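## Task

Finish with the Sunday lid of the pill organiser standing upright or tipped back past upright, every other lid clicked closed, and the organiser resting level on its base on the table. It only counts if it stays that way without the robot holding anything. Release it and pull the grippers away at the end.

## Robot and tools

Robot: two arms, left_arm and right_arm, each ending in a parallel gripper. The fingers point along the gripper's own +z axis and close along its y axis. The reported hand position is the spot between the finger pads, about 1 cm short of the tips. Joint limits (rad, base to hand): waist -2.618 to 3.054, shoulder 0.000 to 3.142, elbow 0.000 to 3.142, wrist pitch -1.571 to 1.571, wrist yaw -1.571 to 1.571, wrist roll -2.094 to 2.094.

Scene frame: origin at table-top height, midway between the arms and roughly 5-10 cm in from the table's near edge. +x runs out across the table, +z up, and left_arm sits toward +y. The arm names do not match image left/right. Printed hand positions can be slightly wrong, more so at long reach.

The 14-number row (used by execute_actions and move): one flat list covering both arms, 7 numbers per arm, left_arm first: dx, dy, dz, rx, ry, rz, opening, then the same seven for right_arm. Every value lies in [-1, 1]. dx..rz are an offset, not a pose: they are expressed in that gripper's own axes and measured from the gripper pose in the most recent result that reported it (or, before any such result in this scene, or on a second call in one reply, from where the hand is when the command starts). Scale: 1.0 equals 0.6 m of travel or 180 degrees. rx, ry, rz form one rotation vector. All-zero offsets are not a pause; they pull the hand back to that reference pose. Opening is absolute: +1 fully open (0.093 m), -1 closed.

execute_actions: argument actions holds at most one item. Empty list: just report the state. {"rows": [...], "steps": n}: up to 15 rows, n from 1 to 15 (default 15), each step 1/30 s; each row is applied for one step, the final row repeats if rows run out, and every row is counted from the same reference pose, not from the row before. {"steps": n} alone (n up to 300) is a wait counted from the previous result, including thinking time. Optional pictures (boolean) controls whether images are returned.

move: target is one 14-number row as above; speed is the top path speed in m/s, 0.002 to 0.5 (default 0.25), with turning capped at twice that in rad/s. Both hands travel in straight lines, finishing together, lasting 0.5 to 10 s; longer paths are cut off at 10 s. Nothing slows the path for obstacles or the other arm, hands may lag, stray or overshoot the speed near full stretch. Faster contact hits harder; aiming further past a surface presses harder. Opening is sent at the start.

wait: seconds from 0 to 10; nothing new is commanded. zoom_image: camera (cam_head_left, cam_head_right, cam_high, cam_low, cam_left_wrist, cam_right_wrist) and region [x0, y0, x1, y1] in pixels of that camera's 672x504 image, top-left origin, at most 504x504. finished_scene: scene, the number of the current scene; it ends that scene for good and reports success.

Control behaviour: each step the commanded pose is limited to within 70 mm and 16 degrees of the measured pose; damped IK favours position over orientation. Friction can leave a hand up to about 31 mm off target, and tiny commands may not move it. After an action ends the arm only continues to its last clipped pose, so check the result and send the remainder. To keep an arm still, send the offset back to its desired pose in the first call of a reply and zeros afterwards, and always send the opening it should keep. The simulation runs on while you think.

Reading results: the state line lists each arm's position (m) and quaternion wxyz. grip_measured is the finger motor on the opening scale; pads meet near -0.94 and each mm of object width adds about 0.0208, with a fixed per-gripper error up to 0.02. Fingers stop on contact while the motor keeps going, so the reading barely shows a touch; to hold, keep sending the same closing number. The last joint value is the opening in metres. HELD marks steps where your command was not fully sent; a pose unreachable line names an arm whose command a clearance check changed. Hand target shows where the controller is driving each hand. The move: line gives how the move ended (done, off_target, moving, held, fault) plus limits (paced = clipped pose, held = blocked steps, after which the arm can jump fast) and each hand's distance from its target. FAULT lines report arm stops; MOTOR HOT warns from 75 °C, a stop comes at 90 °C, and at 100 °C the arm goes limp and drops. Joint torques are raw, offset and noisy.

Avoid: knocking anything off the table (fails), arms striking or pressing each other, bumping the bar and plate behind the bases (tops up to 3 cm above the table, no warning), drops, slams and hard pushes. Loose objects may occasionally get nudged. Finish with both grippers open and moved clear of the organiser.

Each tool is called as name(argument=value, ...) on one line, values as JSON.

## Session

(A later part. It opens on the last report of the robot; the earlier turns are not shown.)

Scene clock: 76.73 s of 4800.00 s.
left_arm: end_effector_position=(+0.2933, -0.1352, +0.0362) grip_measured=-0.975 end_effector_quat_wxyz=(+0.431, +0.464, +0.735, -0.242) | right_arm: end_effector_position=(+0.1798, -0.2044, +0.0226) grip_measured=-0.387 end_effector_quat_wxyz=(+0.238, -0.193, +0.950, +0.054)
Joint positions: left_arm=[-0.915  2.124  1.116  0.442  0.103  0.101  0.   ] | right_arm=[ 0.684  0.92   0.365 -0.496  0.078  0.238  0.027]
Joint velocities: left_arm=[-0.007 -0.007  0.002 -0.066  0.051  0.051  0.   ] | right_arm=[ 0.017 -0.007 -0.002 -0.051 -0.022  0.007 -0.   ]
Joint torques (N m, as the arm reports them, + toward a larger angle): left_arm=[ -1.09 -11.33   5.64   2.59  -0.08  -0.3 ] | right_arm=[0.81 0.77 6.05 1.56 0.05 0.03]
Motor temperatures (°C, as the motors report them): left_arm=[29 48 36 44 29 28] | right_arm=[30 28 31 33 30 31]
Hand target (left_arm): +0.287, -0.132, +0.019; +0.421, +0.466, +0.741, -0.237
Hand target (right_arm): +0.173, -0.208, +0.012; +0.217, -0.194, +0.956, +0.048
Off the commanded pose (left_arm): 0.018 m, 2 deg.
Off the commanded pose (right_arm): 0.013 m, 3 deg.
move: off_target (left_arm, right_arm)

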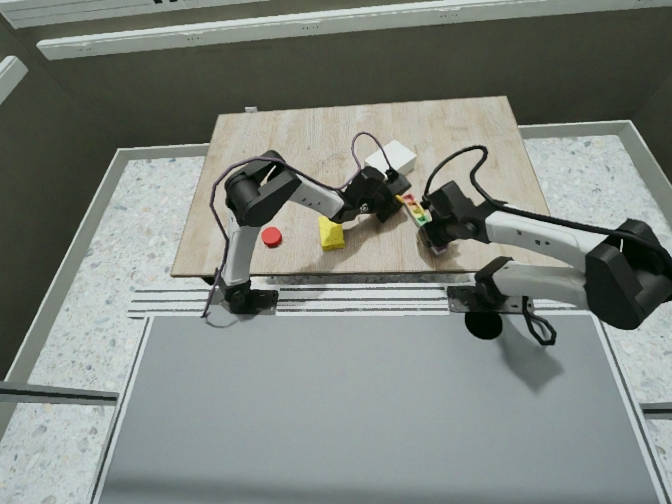

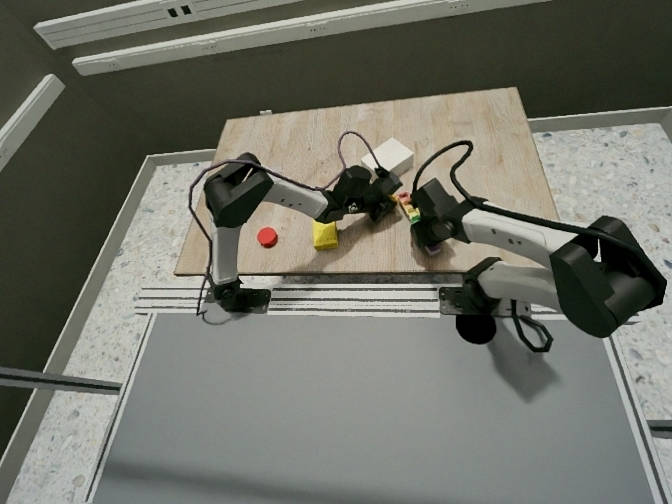

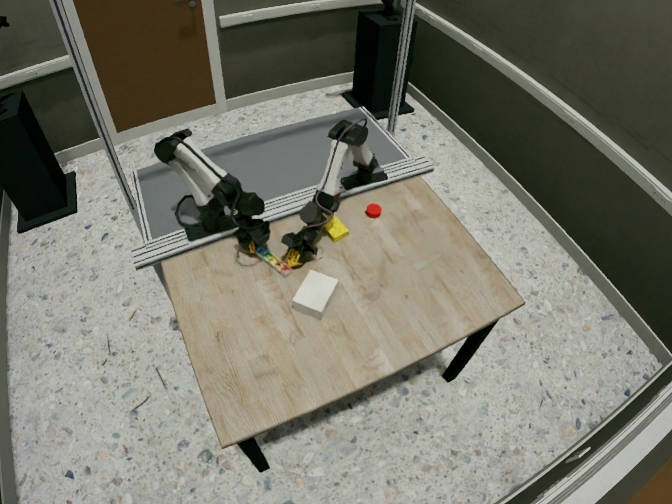

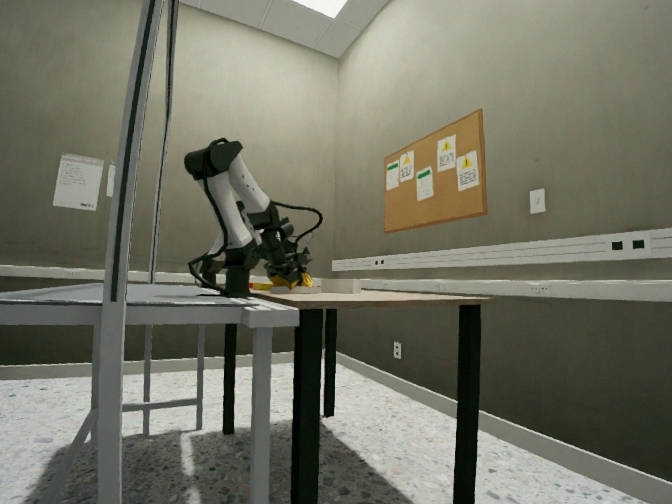

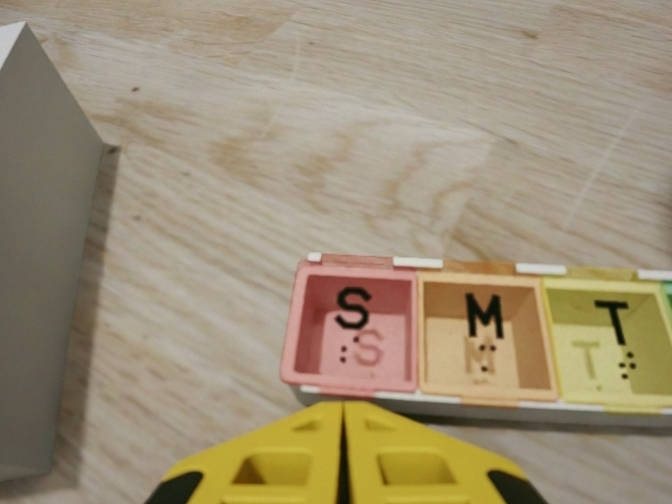

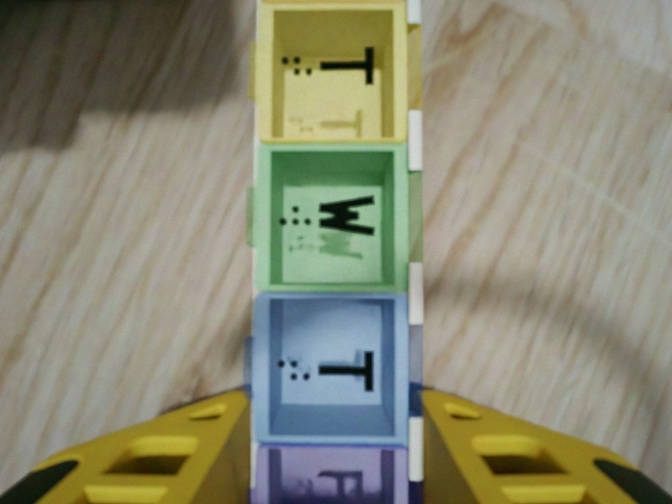

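move(target=[0.027,0,0,0,0.021,0,-1,0.02,0,0.01,0,0.015,0,-0.5], speed=0.05)

move(target=[0.0,0,0.024,0,0.004,0,-1,0.02,0,0.01,0,0.015,0,-0.5], speed=0.03)

Scene clock: 78.27 s of 4800.00 s.
left_arm: end_effector_position=(+0.2905, -0.1311, +0.0282) grip_measured=-0.975 end_effector_quat_wxyz=(+0.416, +0.468, +0.743, -0.235) | right_arm: end_effector_position=(+0.1794, -0.2039, +0.0226) grip_measured=-0.387 end_effector_quat_wxyz=(+0.237, -0.193, +0.950, +0.056)
Joint positions: left_arm=[-0.915  2.124  1.116  0.403  0.103  0.102  0.   ] | right_arm=[ 0.684  0.92   0.365 -0.496  0.074  0.238  0.027]
Joint velocities: left_arm=[-0.002 -0.002  0.002 -0.066  0.037  0.051  0.   ] | right_arm=[ 0.002 -0.002  0.012 -0.007  0.022 -0.022 -0.   ]
Joint torques (N m, as the arm reports them, + toward a larger angle): left_arm=[ -0.14 -13.43   7.42   2.12   0.02  -0.11] | right_arm=[0.78 0.73 5.91 1.51 0.11 0.05]
Motor temperatures (°C, as the motors report them): left_arm=[29 48 36 43 29 28] | right_arm=[30 28 32 34 30 31]
Hand target (left_arm): +0.290, -0.128, +0.022; +0.407, +0.472, +0.749, -0.227
Hand target (right_arm): +0.172, -0.208, +0.012; +0.216, -0.194, +0.956, +0.049
Off the commanded pose (left_arm): 0.007 m, 2 deg.
Off the commanded pose (right_arm): 0.013 m, 3 deg.
move: off_target (right_arm)

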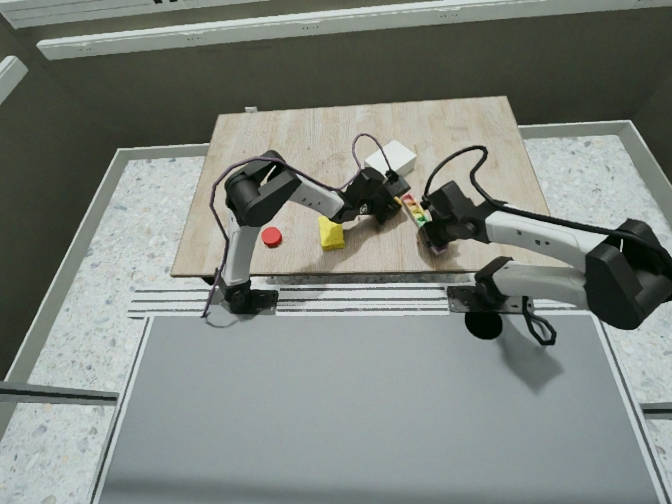

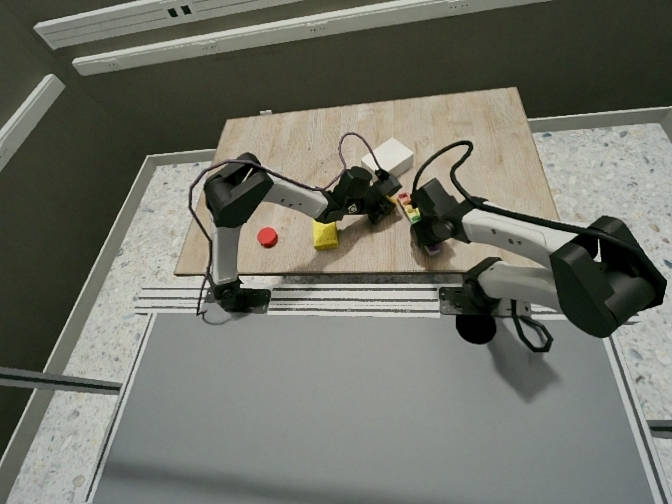

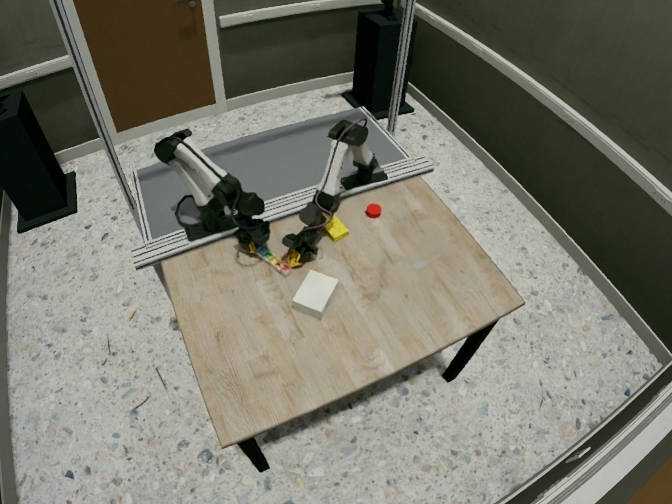

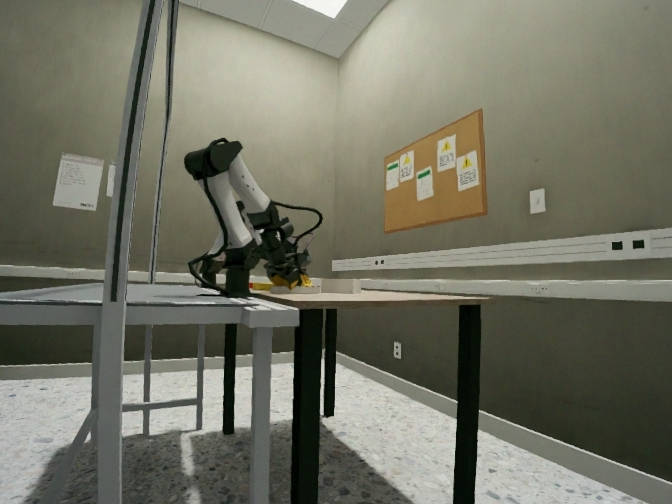

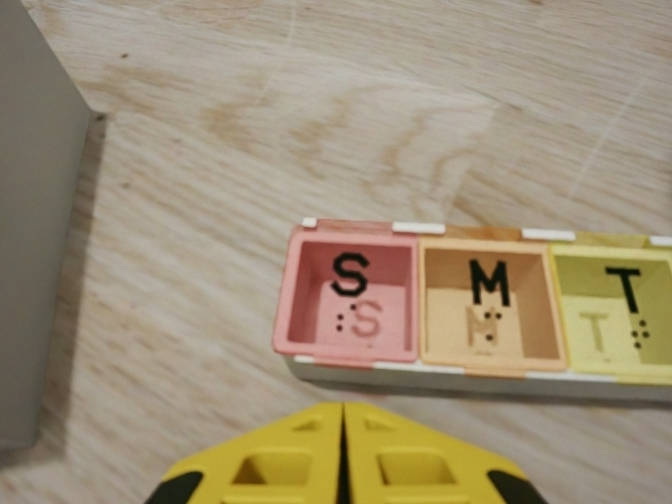

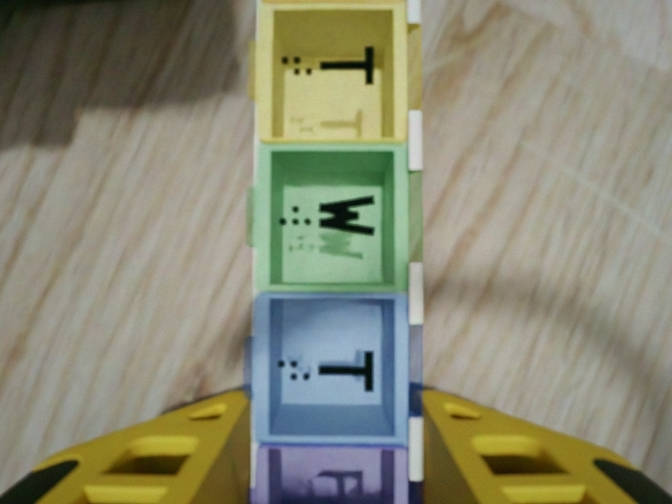

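Scene clock: 79.27 s of 4800.00 s.
left_arm: end_effector_position=(+0.2965, -0.1397, +0.0319) grip_measured=-0.975 end_effector_quat_wxyz=(+0.423, +0.467, +0.739, -0.238) | right_arm: end_effector_position=(+0.1803, -0.2051, +0.0227) grip_measured=-0.387 end_effector_quat_wxyz=(+0.239, -0.188, +0.951, +0.053)
Joint positions: left_arm=[-0.915  2.148  1.157  0.403  0.103  0.102  0.   ] | right_arm=[ 0.684  0.92   0.365 -0.496  0.083  0.248  0.027]
Joint velocities: left_arm=[ 0.007  0.007 -0.017 -0.007  0.051 -0.007  0.   ] | right_arm=[ 0.002  0.002 -0.007 -0.037 -0.007 -0.007 -0.   ]
Joint torques (N m, as the arm reports them, + toward a larger angle): left_arm=[ -0.38 -11.23   9.15   2.23  -0.02  -0.16] | right_arm=[ 0.69  0.8   5.89  1.63 -0.03 -0.02]
Motor temperatures (°C, as the motors report them): left_arm=[29 48 36 43 29 28] | right_arm=[30 28 32 34 30 31]
Hand target (left_arm): +0.296, -0.141, +0.021; +0.411, +0.470, +0.746, -0.233
Hand target (right_arm): +0.172, -0.207, +0.012; +0.215, -0.194, +0.956, +0.051
Off the commanded pose (left_arm): 0.012 m, 2 deg.
Off the commanded pose (right_arm): 0.014 m, 3 deg.
move: off_target (left_arm, right_arm)

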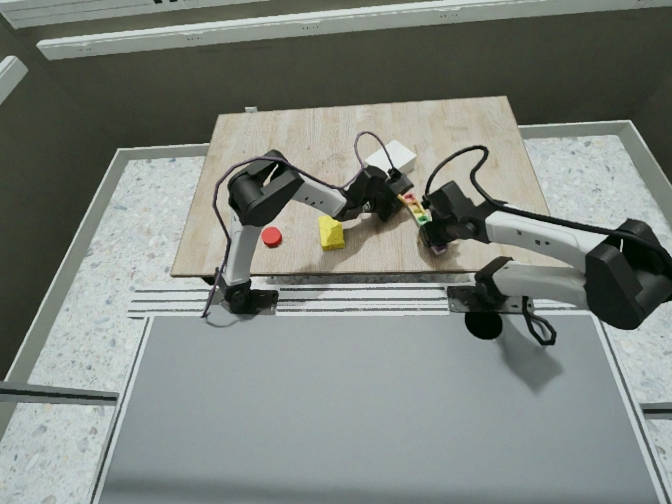

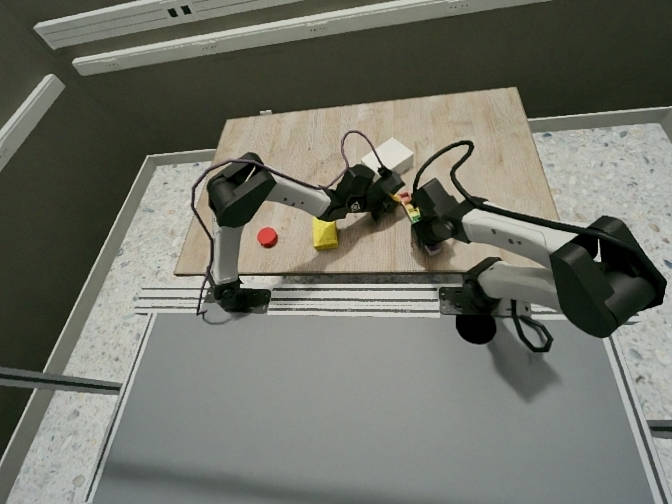

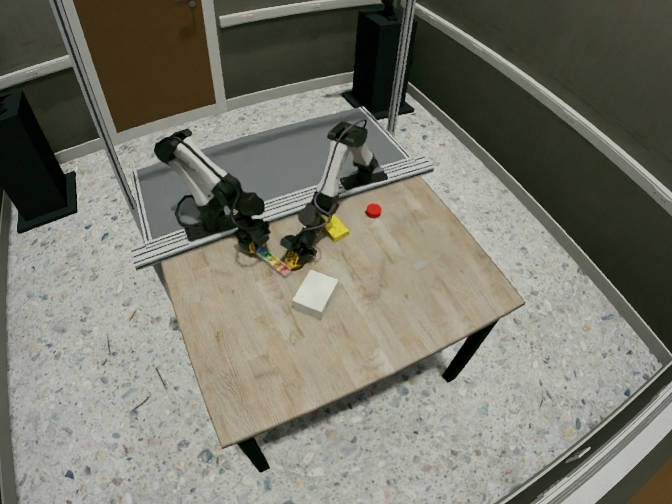

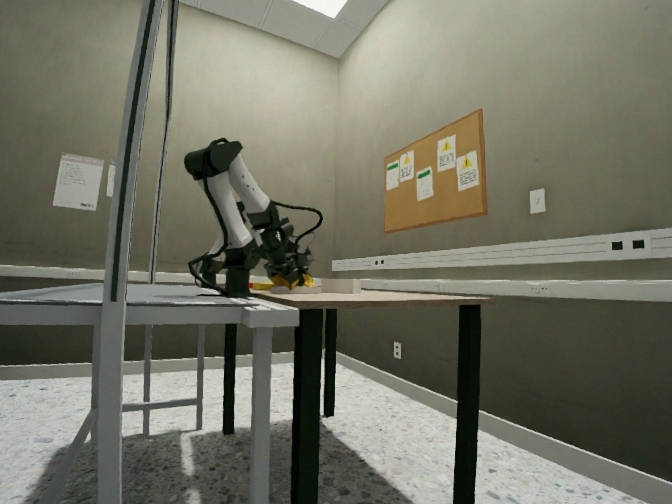

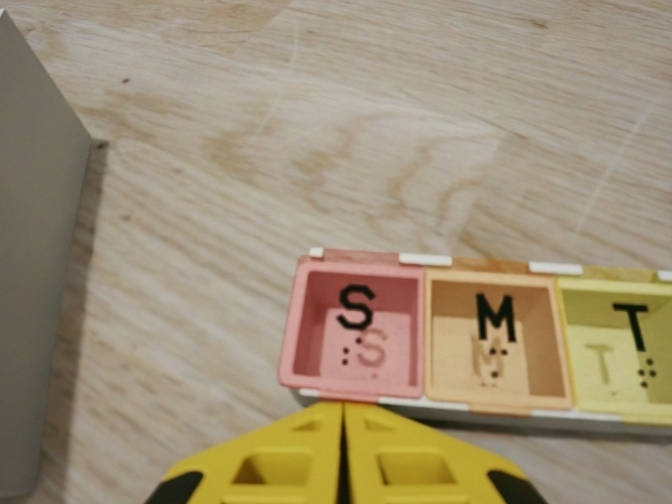

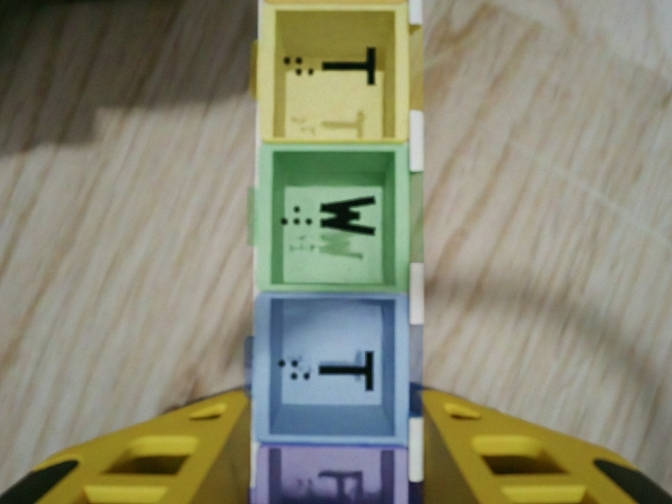

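In contact under the tab. Pitch the wrist up (up and forward).

move(target=[-0.045,0,-0.002,0,-0.035,0,-1,0.035,0.006,0.015,-0.006,0.03,-0.008,-0.5], speed=0.04)

Scene clock: 81.50 s of 4800.00 s.
left_arm: end_effector_position=(+0.2974, -0.1411, +0.0346) grip_measured=-0.975 end_effector_quat_wxyz=(+0.428, +0.464, +0.737, -0.241) | right_arm: end_effector_position=(+0.1805, -0.2057, +0.0218) grip_measured=-0.387 end_effector_quat_wxyz=(+0.238, -0.187, +0.952, +0.051)
Joint positions: left_arm=[-0.915  2.148  1.157  0.416  0.103  0.098  0.   ] | right_arm=[ 0.684  0.926  0.365 -0.495  0.086  0.25   0.027]
Joint velocities: left_arm=[ 0.007 -0.012  0.002 -0.007 -0.037 -0.007  0.   ] | right_arm=[-0.017 -0.007 -0.012 -0.007  0.007  0.051  0.   ]
Joint torques (N m, as the arm reports them, + toward a larger angle): left_arm=[ -0.38 -14.54   7.39   3.34   0.15  -0.25] | right_arm=[ 0.9   2.52  6.19  1.32 -0.37 -0.16]
Motor temperatures (°C, as the motors report them): left_arm=[29 49 36 44 29 28] | right_arm=[30 28 32 34 30 31]
Hand target (left_arm): +0.301, -0.151, +0.056; +0.462, +0.454, +0.716, -0.262
Hand target (right_arm): +0.165, -0.208, +0.006; +0.193, -0.203, +0.959, +0.050
Off the commanded pose (left_arm): 0.024 m, 6 deg.
Off the commanded pose (right_arm): 0.022 m, 6 deg.
move: off_target (left_arm, right_arm)

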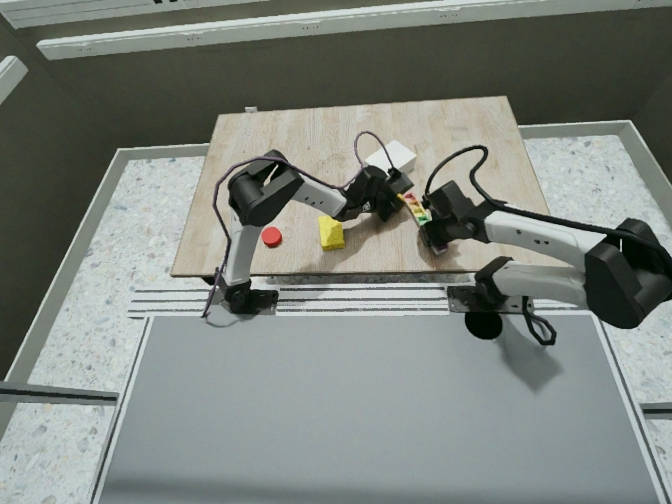

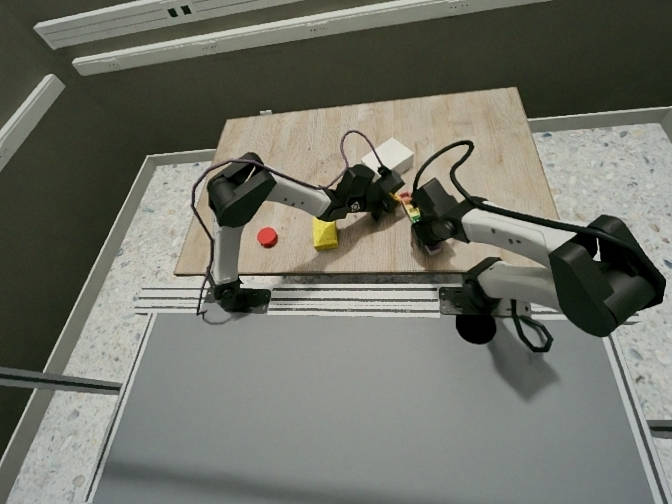

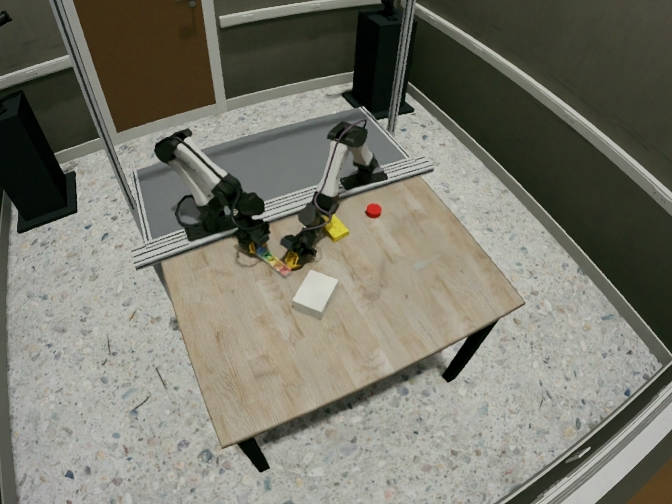

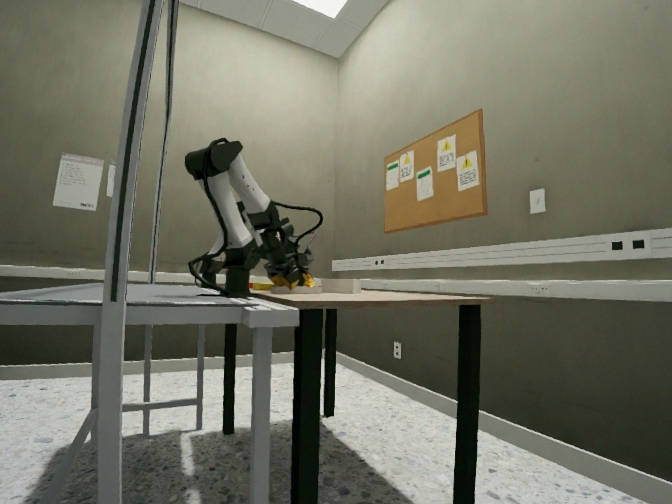

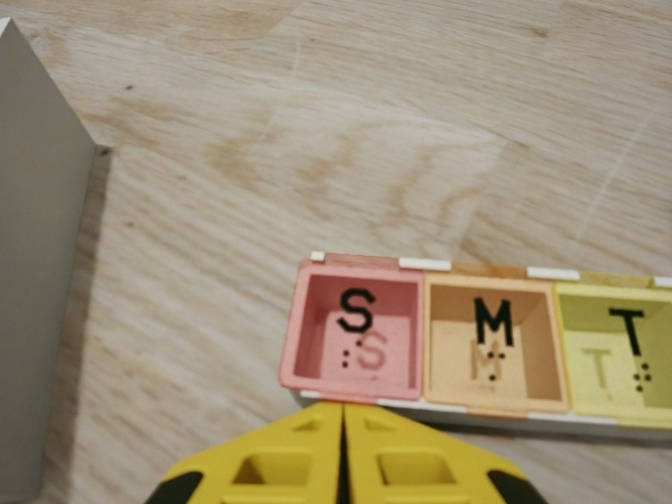

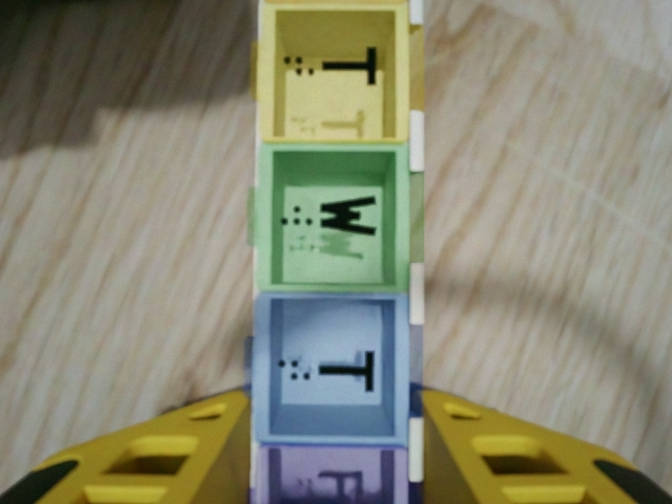

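execute_actions(actions=[{"rows":[[-0.04,0,-0.002,0,-0.031,0,-1,0.035,0.005,0.015,-0.005,0.03,-0.007,-0.5],[-0.042,0,-0.004,0,-0.031,0,-1,0.035,0.004,0.015,-0.004,0.03,-0.006,-0.5],[-0.044,0,-0.006,0,-0.031,0,-1,0.035,0.003,0.015,-0.003,0.03,-0.005,-0.5],[-0.046,0,-0.008,0,-0.031,0,-1,0.035,0.003,0.015,-0.003,0.03,-0.005,-0.5],[-0.048,0,-0.010,0,-0.032,0,-1,0.035,0.003,0.015,-0.003,0.03,-0.005,-0.5],[-0.05,0,-0.012,0,-0.032,0,-1,0.035,0.003,0.015,-0.003,0.03,-0.005,-0.5],[-0.052,0,-0.014,0,-0.032,0,-1,0.035,0.003,0.015,-0.003,0.03,-0.005,-0.5],[-0.054,0,-0.015,0,-0.033,0,-1,0.035,0.003,0.015,-0.003,0.03,-0.005,-0.5]]}])

Scene clock: 83.07 s of 4800.00 s.
left_arm: end_effector_position=(+0.2981, -0.1409, +0.0377) grip_measured=-0.975 end_effector_quat_wxyz=(+0.430, +0.462, +0.738, -0.241) | right_arm: end_effector_position=(+0.1814, -0.2050, +0.0220) grip_measured=-0.387 end_effector_quat_wxyz=(+0.237, -0.184, +0.952, +0.051)
Joint positions: left_arm=[-0.915  2.141  1.157  0.414  0.099  0.095  0.   ] | right_arm=[ 0.684  0.933  0.37  -0.492  0.087  0.255  0.027]
Joint velocities: left_arm=[-0.012 -0.017  0.002 -0.066 -0.037 -0.022  0.   ] | right_arm=[-0.002 -0.002 -0.027 -0.037  0.007 -0.037 -0.   ]
Joint torques (N m, as the arm reports them, + toward a larger angle): left_arm=[ -0.36 -16.81   6.98   3.16   0.17  -0.25] | right_arm=[ 0.79  2.59  6.16  1.24 -0.17 -0.16]
Motor temperatures (°C, as the motors report them): left_arm=[29 49 36 44 29 28] | right_arm=[30 28 32 34 30 31]
Hand target (left_arm): +0.300, -0.149, +0.067; +0.465, +0.452, +0.714, -0.264
Hand target (right_arm): +0.166, -0.210, +0.005; +0.192, -0.196, +0.960, +0.044
Off the commanded pose (left_arm): 0.031 m, 6 deg.
Off the commanded pose (right_arm): 0.024 m, 6 deg.
Steps of this call (steps 1 to 32: nothing new was sent; steps 33 to 47: all 15 steps of this action). Readings (end_effector_position):
33: left_arm (+0.2975, -0.1411, +0.0347) | right_arm (+0.1804, -0.2058, +0.0215)
34: left_arm (+0.2975, -0.1411, +0.0347) | right_arm (+0.1806, -0.2057, +0.0216)
36: left_arm (+0.2975, -0.1411, +0.0348) | right_arm (+0.1807, -0.2056, +0.0215)
40: left_arm (+0.2977, -0.1412, +0.0367) | right_arm (+0.1809, -0.2054, +0.0217)
47: the state above

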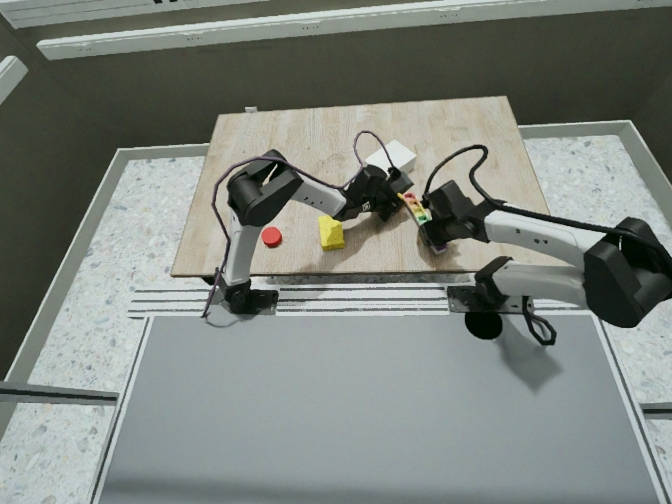

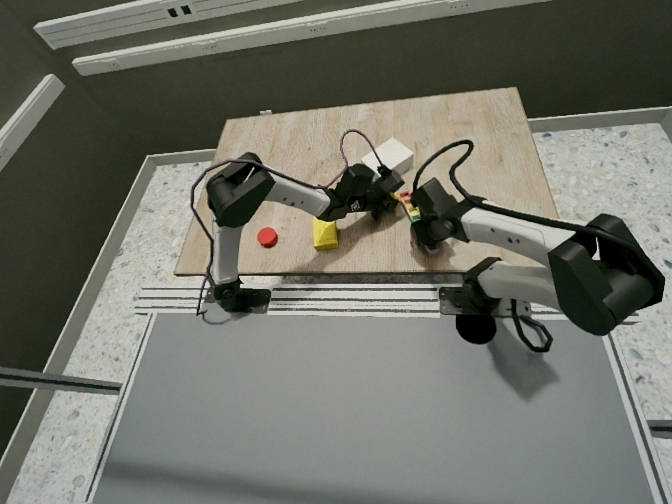

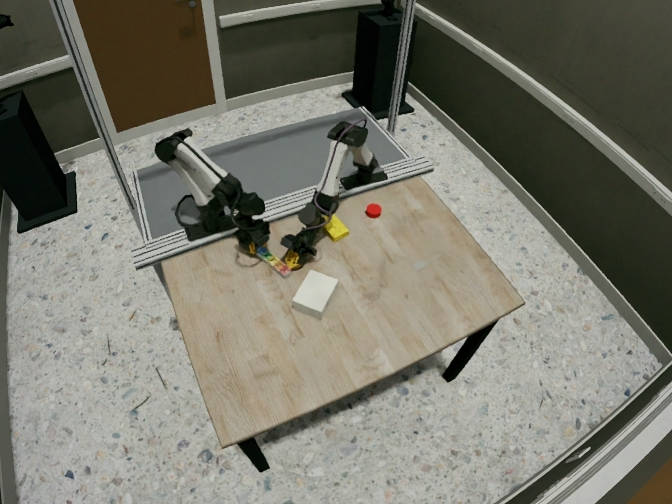

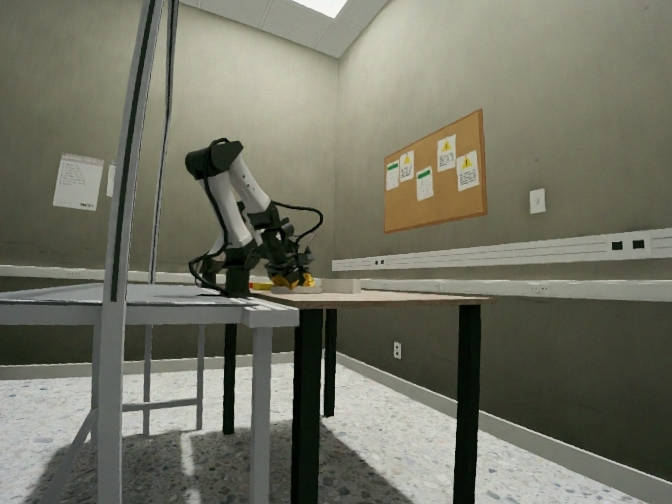

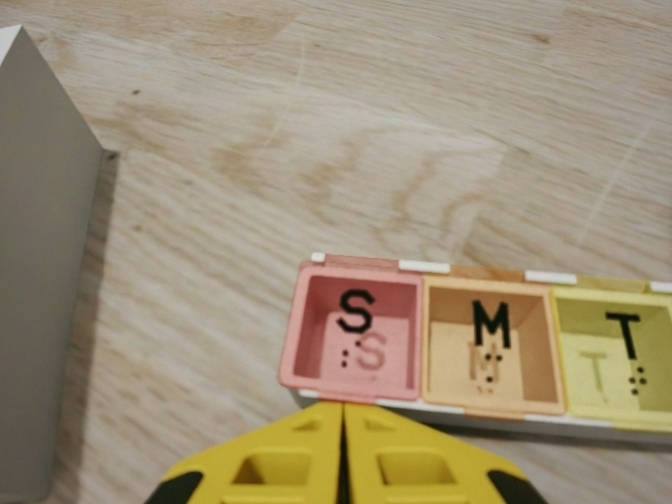

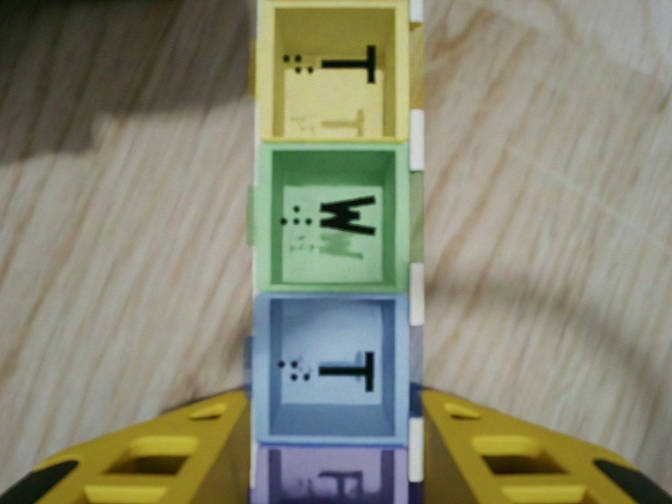

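zoom_image(camera="cam_left_wrist", region=[270,340,550,450])

zoom_image(camera="cam_low", region=[280,270,330,300])

Region (270, 340, 550, 450) of cam_left_wrist's 672x504 image, scaled by 1.800, with more detail than that image has; it fills the top 198 rows of this view, and the rest is white.

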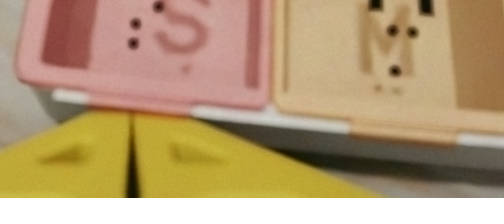

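Region (280, 270, 330, 300) of cam_low's 672x504 image, scaled by 10.080, with more detail than that image has; it fills the top 302 rows of this view, and the rest is white.

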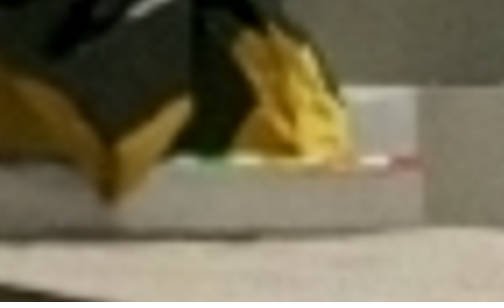

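execute_actions(actions=[{"rows":[[-0.05,0,-0.014,0,-0.031,0,-1,0.04,0.002,0.02,-0.002,0.034,-0.004,-0.5],[-0.05,0,-0.014,0,-0.031,0,-1,0.045,0.002,0.025,-0.002,0.038,-0.004,-0.5],[-0.052,0,-0.015,0,-0.032,0,-1,0.05,0.001,0.03,-0.001,0.042,-0.004,-0.5],[-0.054,0,-0.016,0,-0.033,0,-1,0.055,0.001,0.035,-0.001,0.046,-0.004,-0.5],[-0.056,0,-0.017,0,-0.034,0,-1,0.06,0,0.04,0,0.05,-0.004,-0.5],[-0.059,0,-0.018,0,-0.036,0,-1,0.065,0,0.04,0,0.054,-0.004,-0.5],[-0.062,0,-0.019,0,-0.038,0,-1,0.07,0,0.04,0,0.058,-0.004,-0.5],[-0.065,0,-0.02,0,-0.04,0,-1,0.07,0,0.04,0,0.058,-0.004,-0.5]]}])

Scene clock: 85.37 s of 4800.00 s.
left_arm: end_effector_position=(+0.3026, -0.1477, +0.0749) grip_measured=-0.975 end_effector_quat_wxyz=(+0.473, +0.448, +0.713, -0.261) | right_arm: end_effector_position=(+0.1888, -0.1994, +0.0206) grip_measured=-0.387 end_effector_quat_wxyz=(+0.237, -0.180, +0.953, +0.052)
Joint positions: left_arm=[-0.915  2.095  1.149  0.486  0.098  0.091  0.   ] | right_arm=[ 0.684  0.993  0.387 -0.45   0.086  0.264  0.027]
Joint velocities: left_arm=[ 0.007  0.012  0.002  0.095 -0.007  0.022  0.   ] | right_arm=[-0.017  0.012 -0.007 -0.051 -0.022 -0.022 -0.001]
Joint torques (N m, as the arm reports them, + toward a larger angle): left_arm=[ -0.34 -13.36   7.61   2.58   0.14  -0.31] | right_arm=[ 0.48  4.07  3.68  0.87 -0.32 -0.1 ]
Motor temperatures (°C, as the motors report them): left_arm=[29 50 36 45 29 28] | right_arm=[30 28 32 34 30 31]
Hand target (left_arm): +0.301, -0.150, +0.078; +0.476, +0.446, +0.709, -0.269
Hand target (right_arm): +0.156, -0.217, -0.013; +0.151, -0.191, +0.969, +0.032
Off the commanded pose (left_arm): 0.004 m, 1 deg.
Off the commanded pose (right_arm): 0.053 m, 11 deg.
Steps of this call (steps 1 to 54: nothing new was sent; steps 55 to 69: all 15 steps of this action). Readings (end_effector_position):
55: left_arm (+0.2981, -0.1408, +0.0375) | right_arm (+0.1814, -0.2051, +0.0217)
56: left_arm (+0.2981, -0.1404, +0.0370) | right_arm (+0.1817, -0.2049, +0.0210)
58: left_arm (+0.2982, -0.1397, +0.0380) | right_arm (+0.1830, -0.2039, +0.0207)
62: left_arm (+0.2988, -0.1403, +0.0466) | right_arm (+0.1865, -0.2014, +0.0206)
69: the state above

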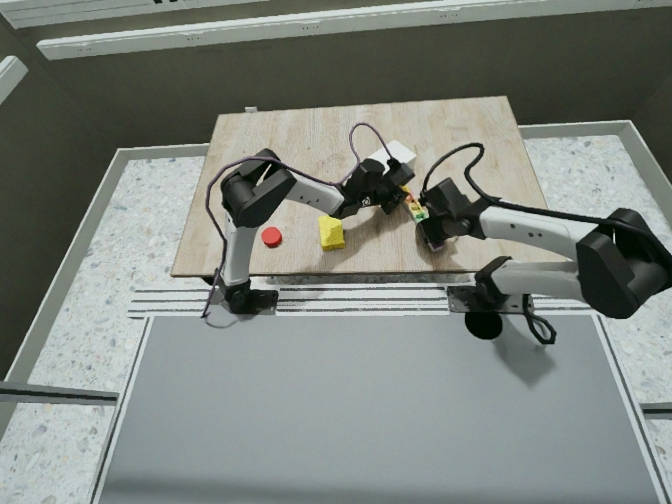

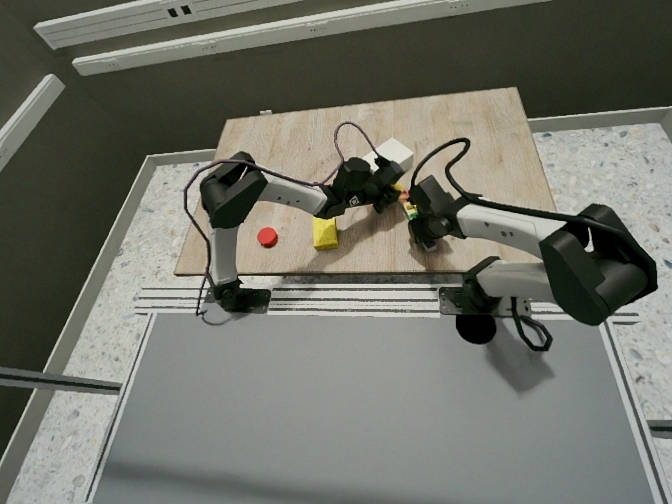

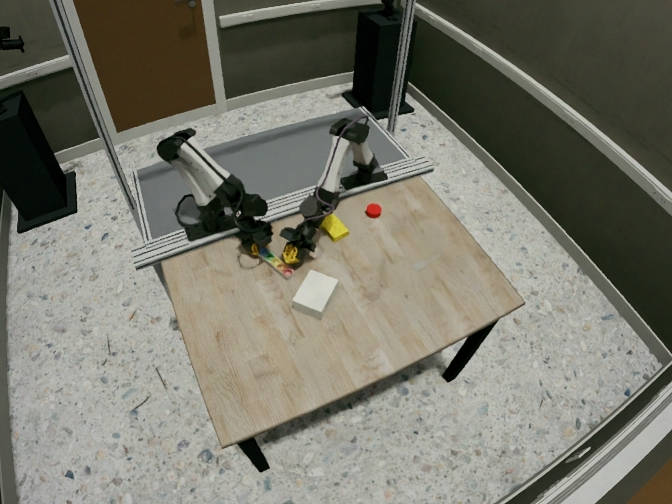

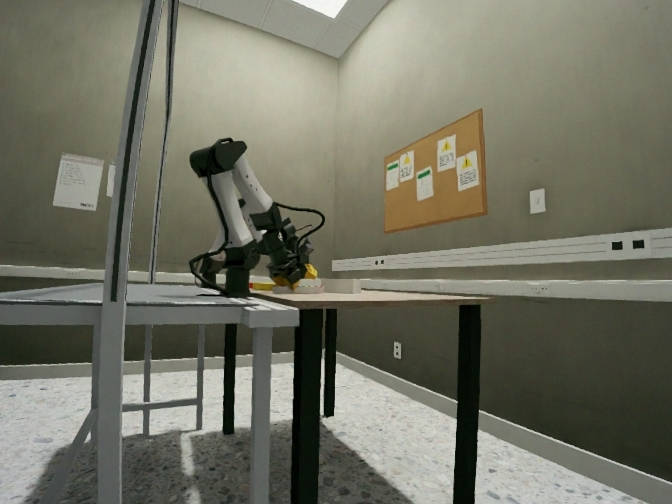

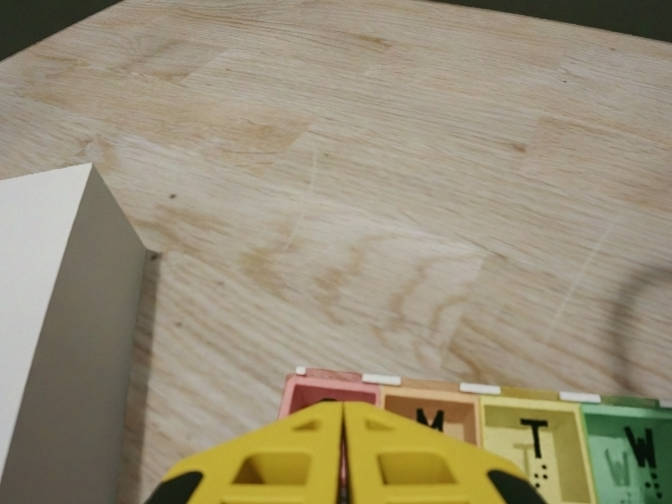

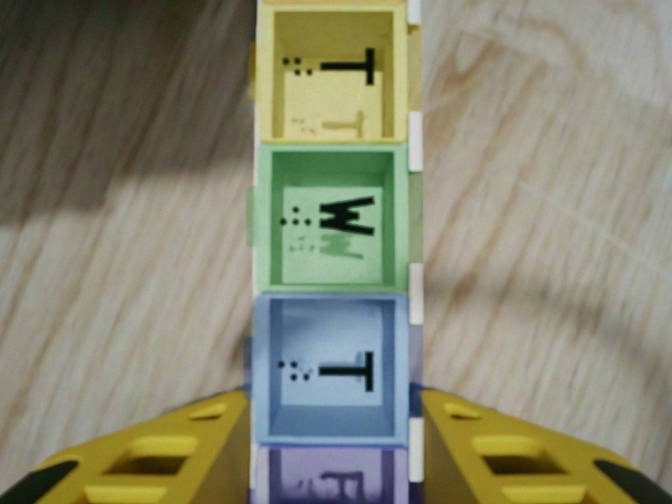

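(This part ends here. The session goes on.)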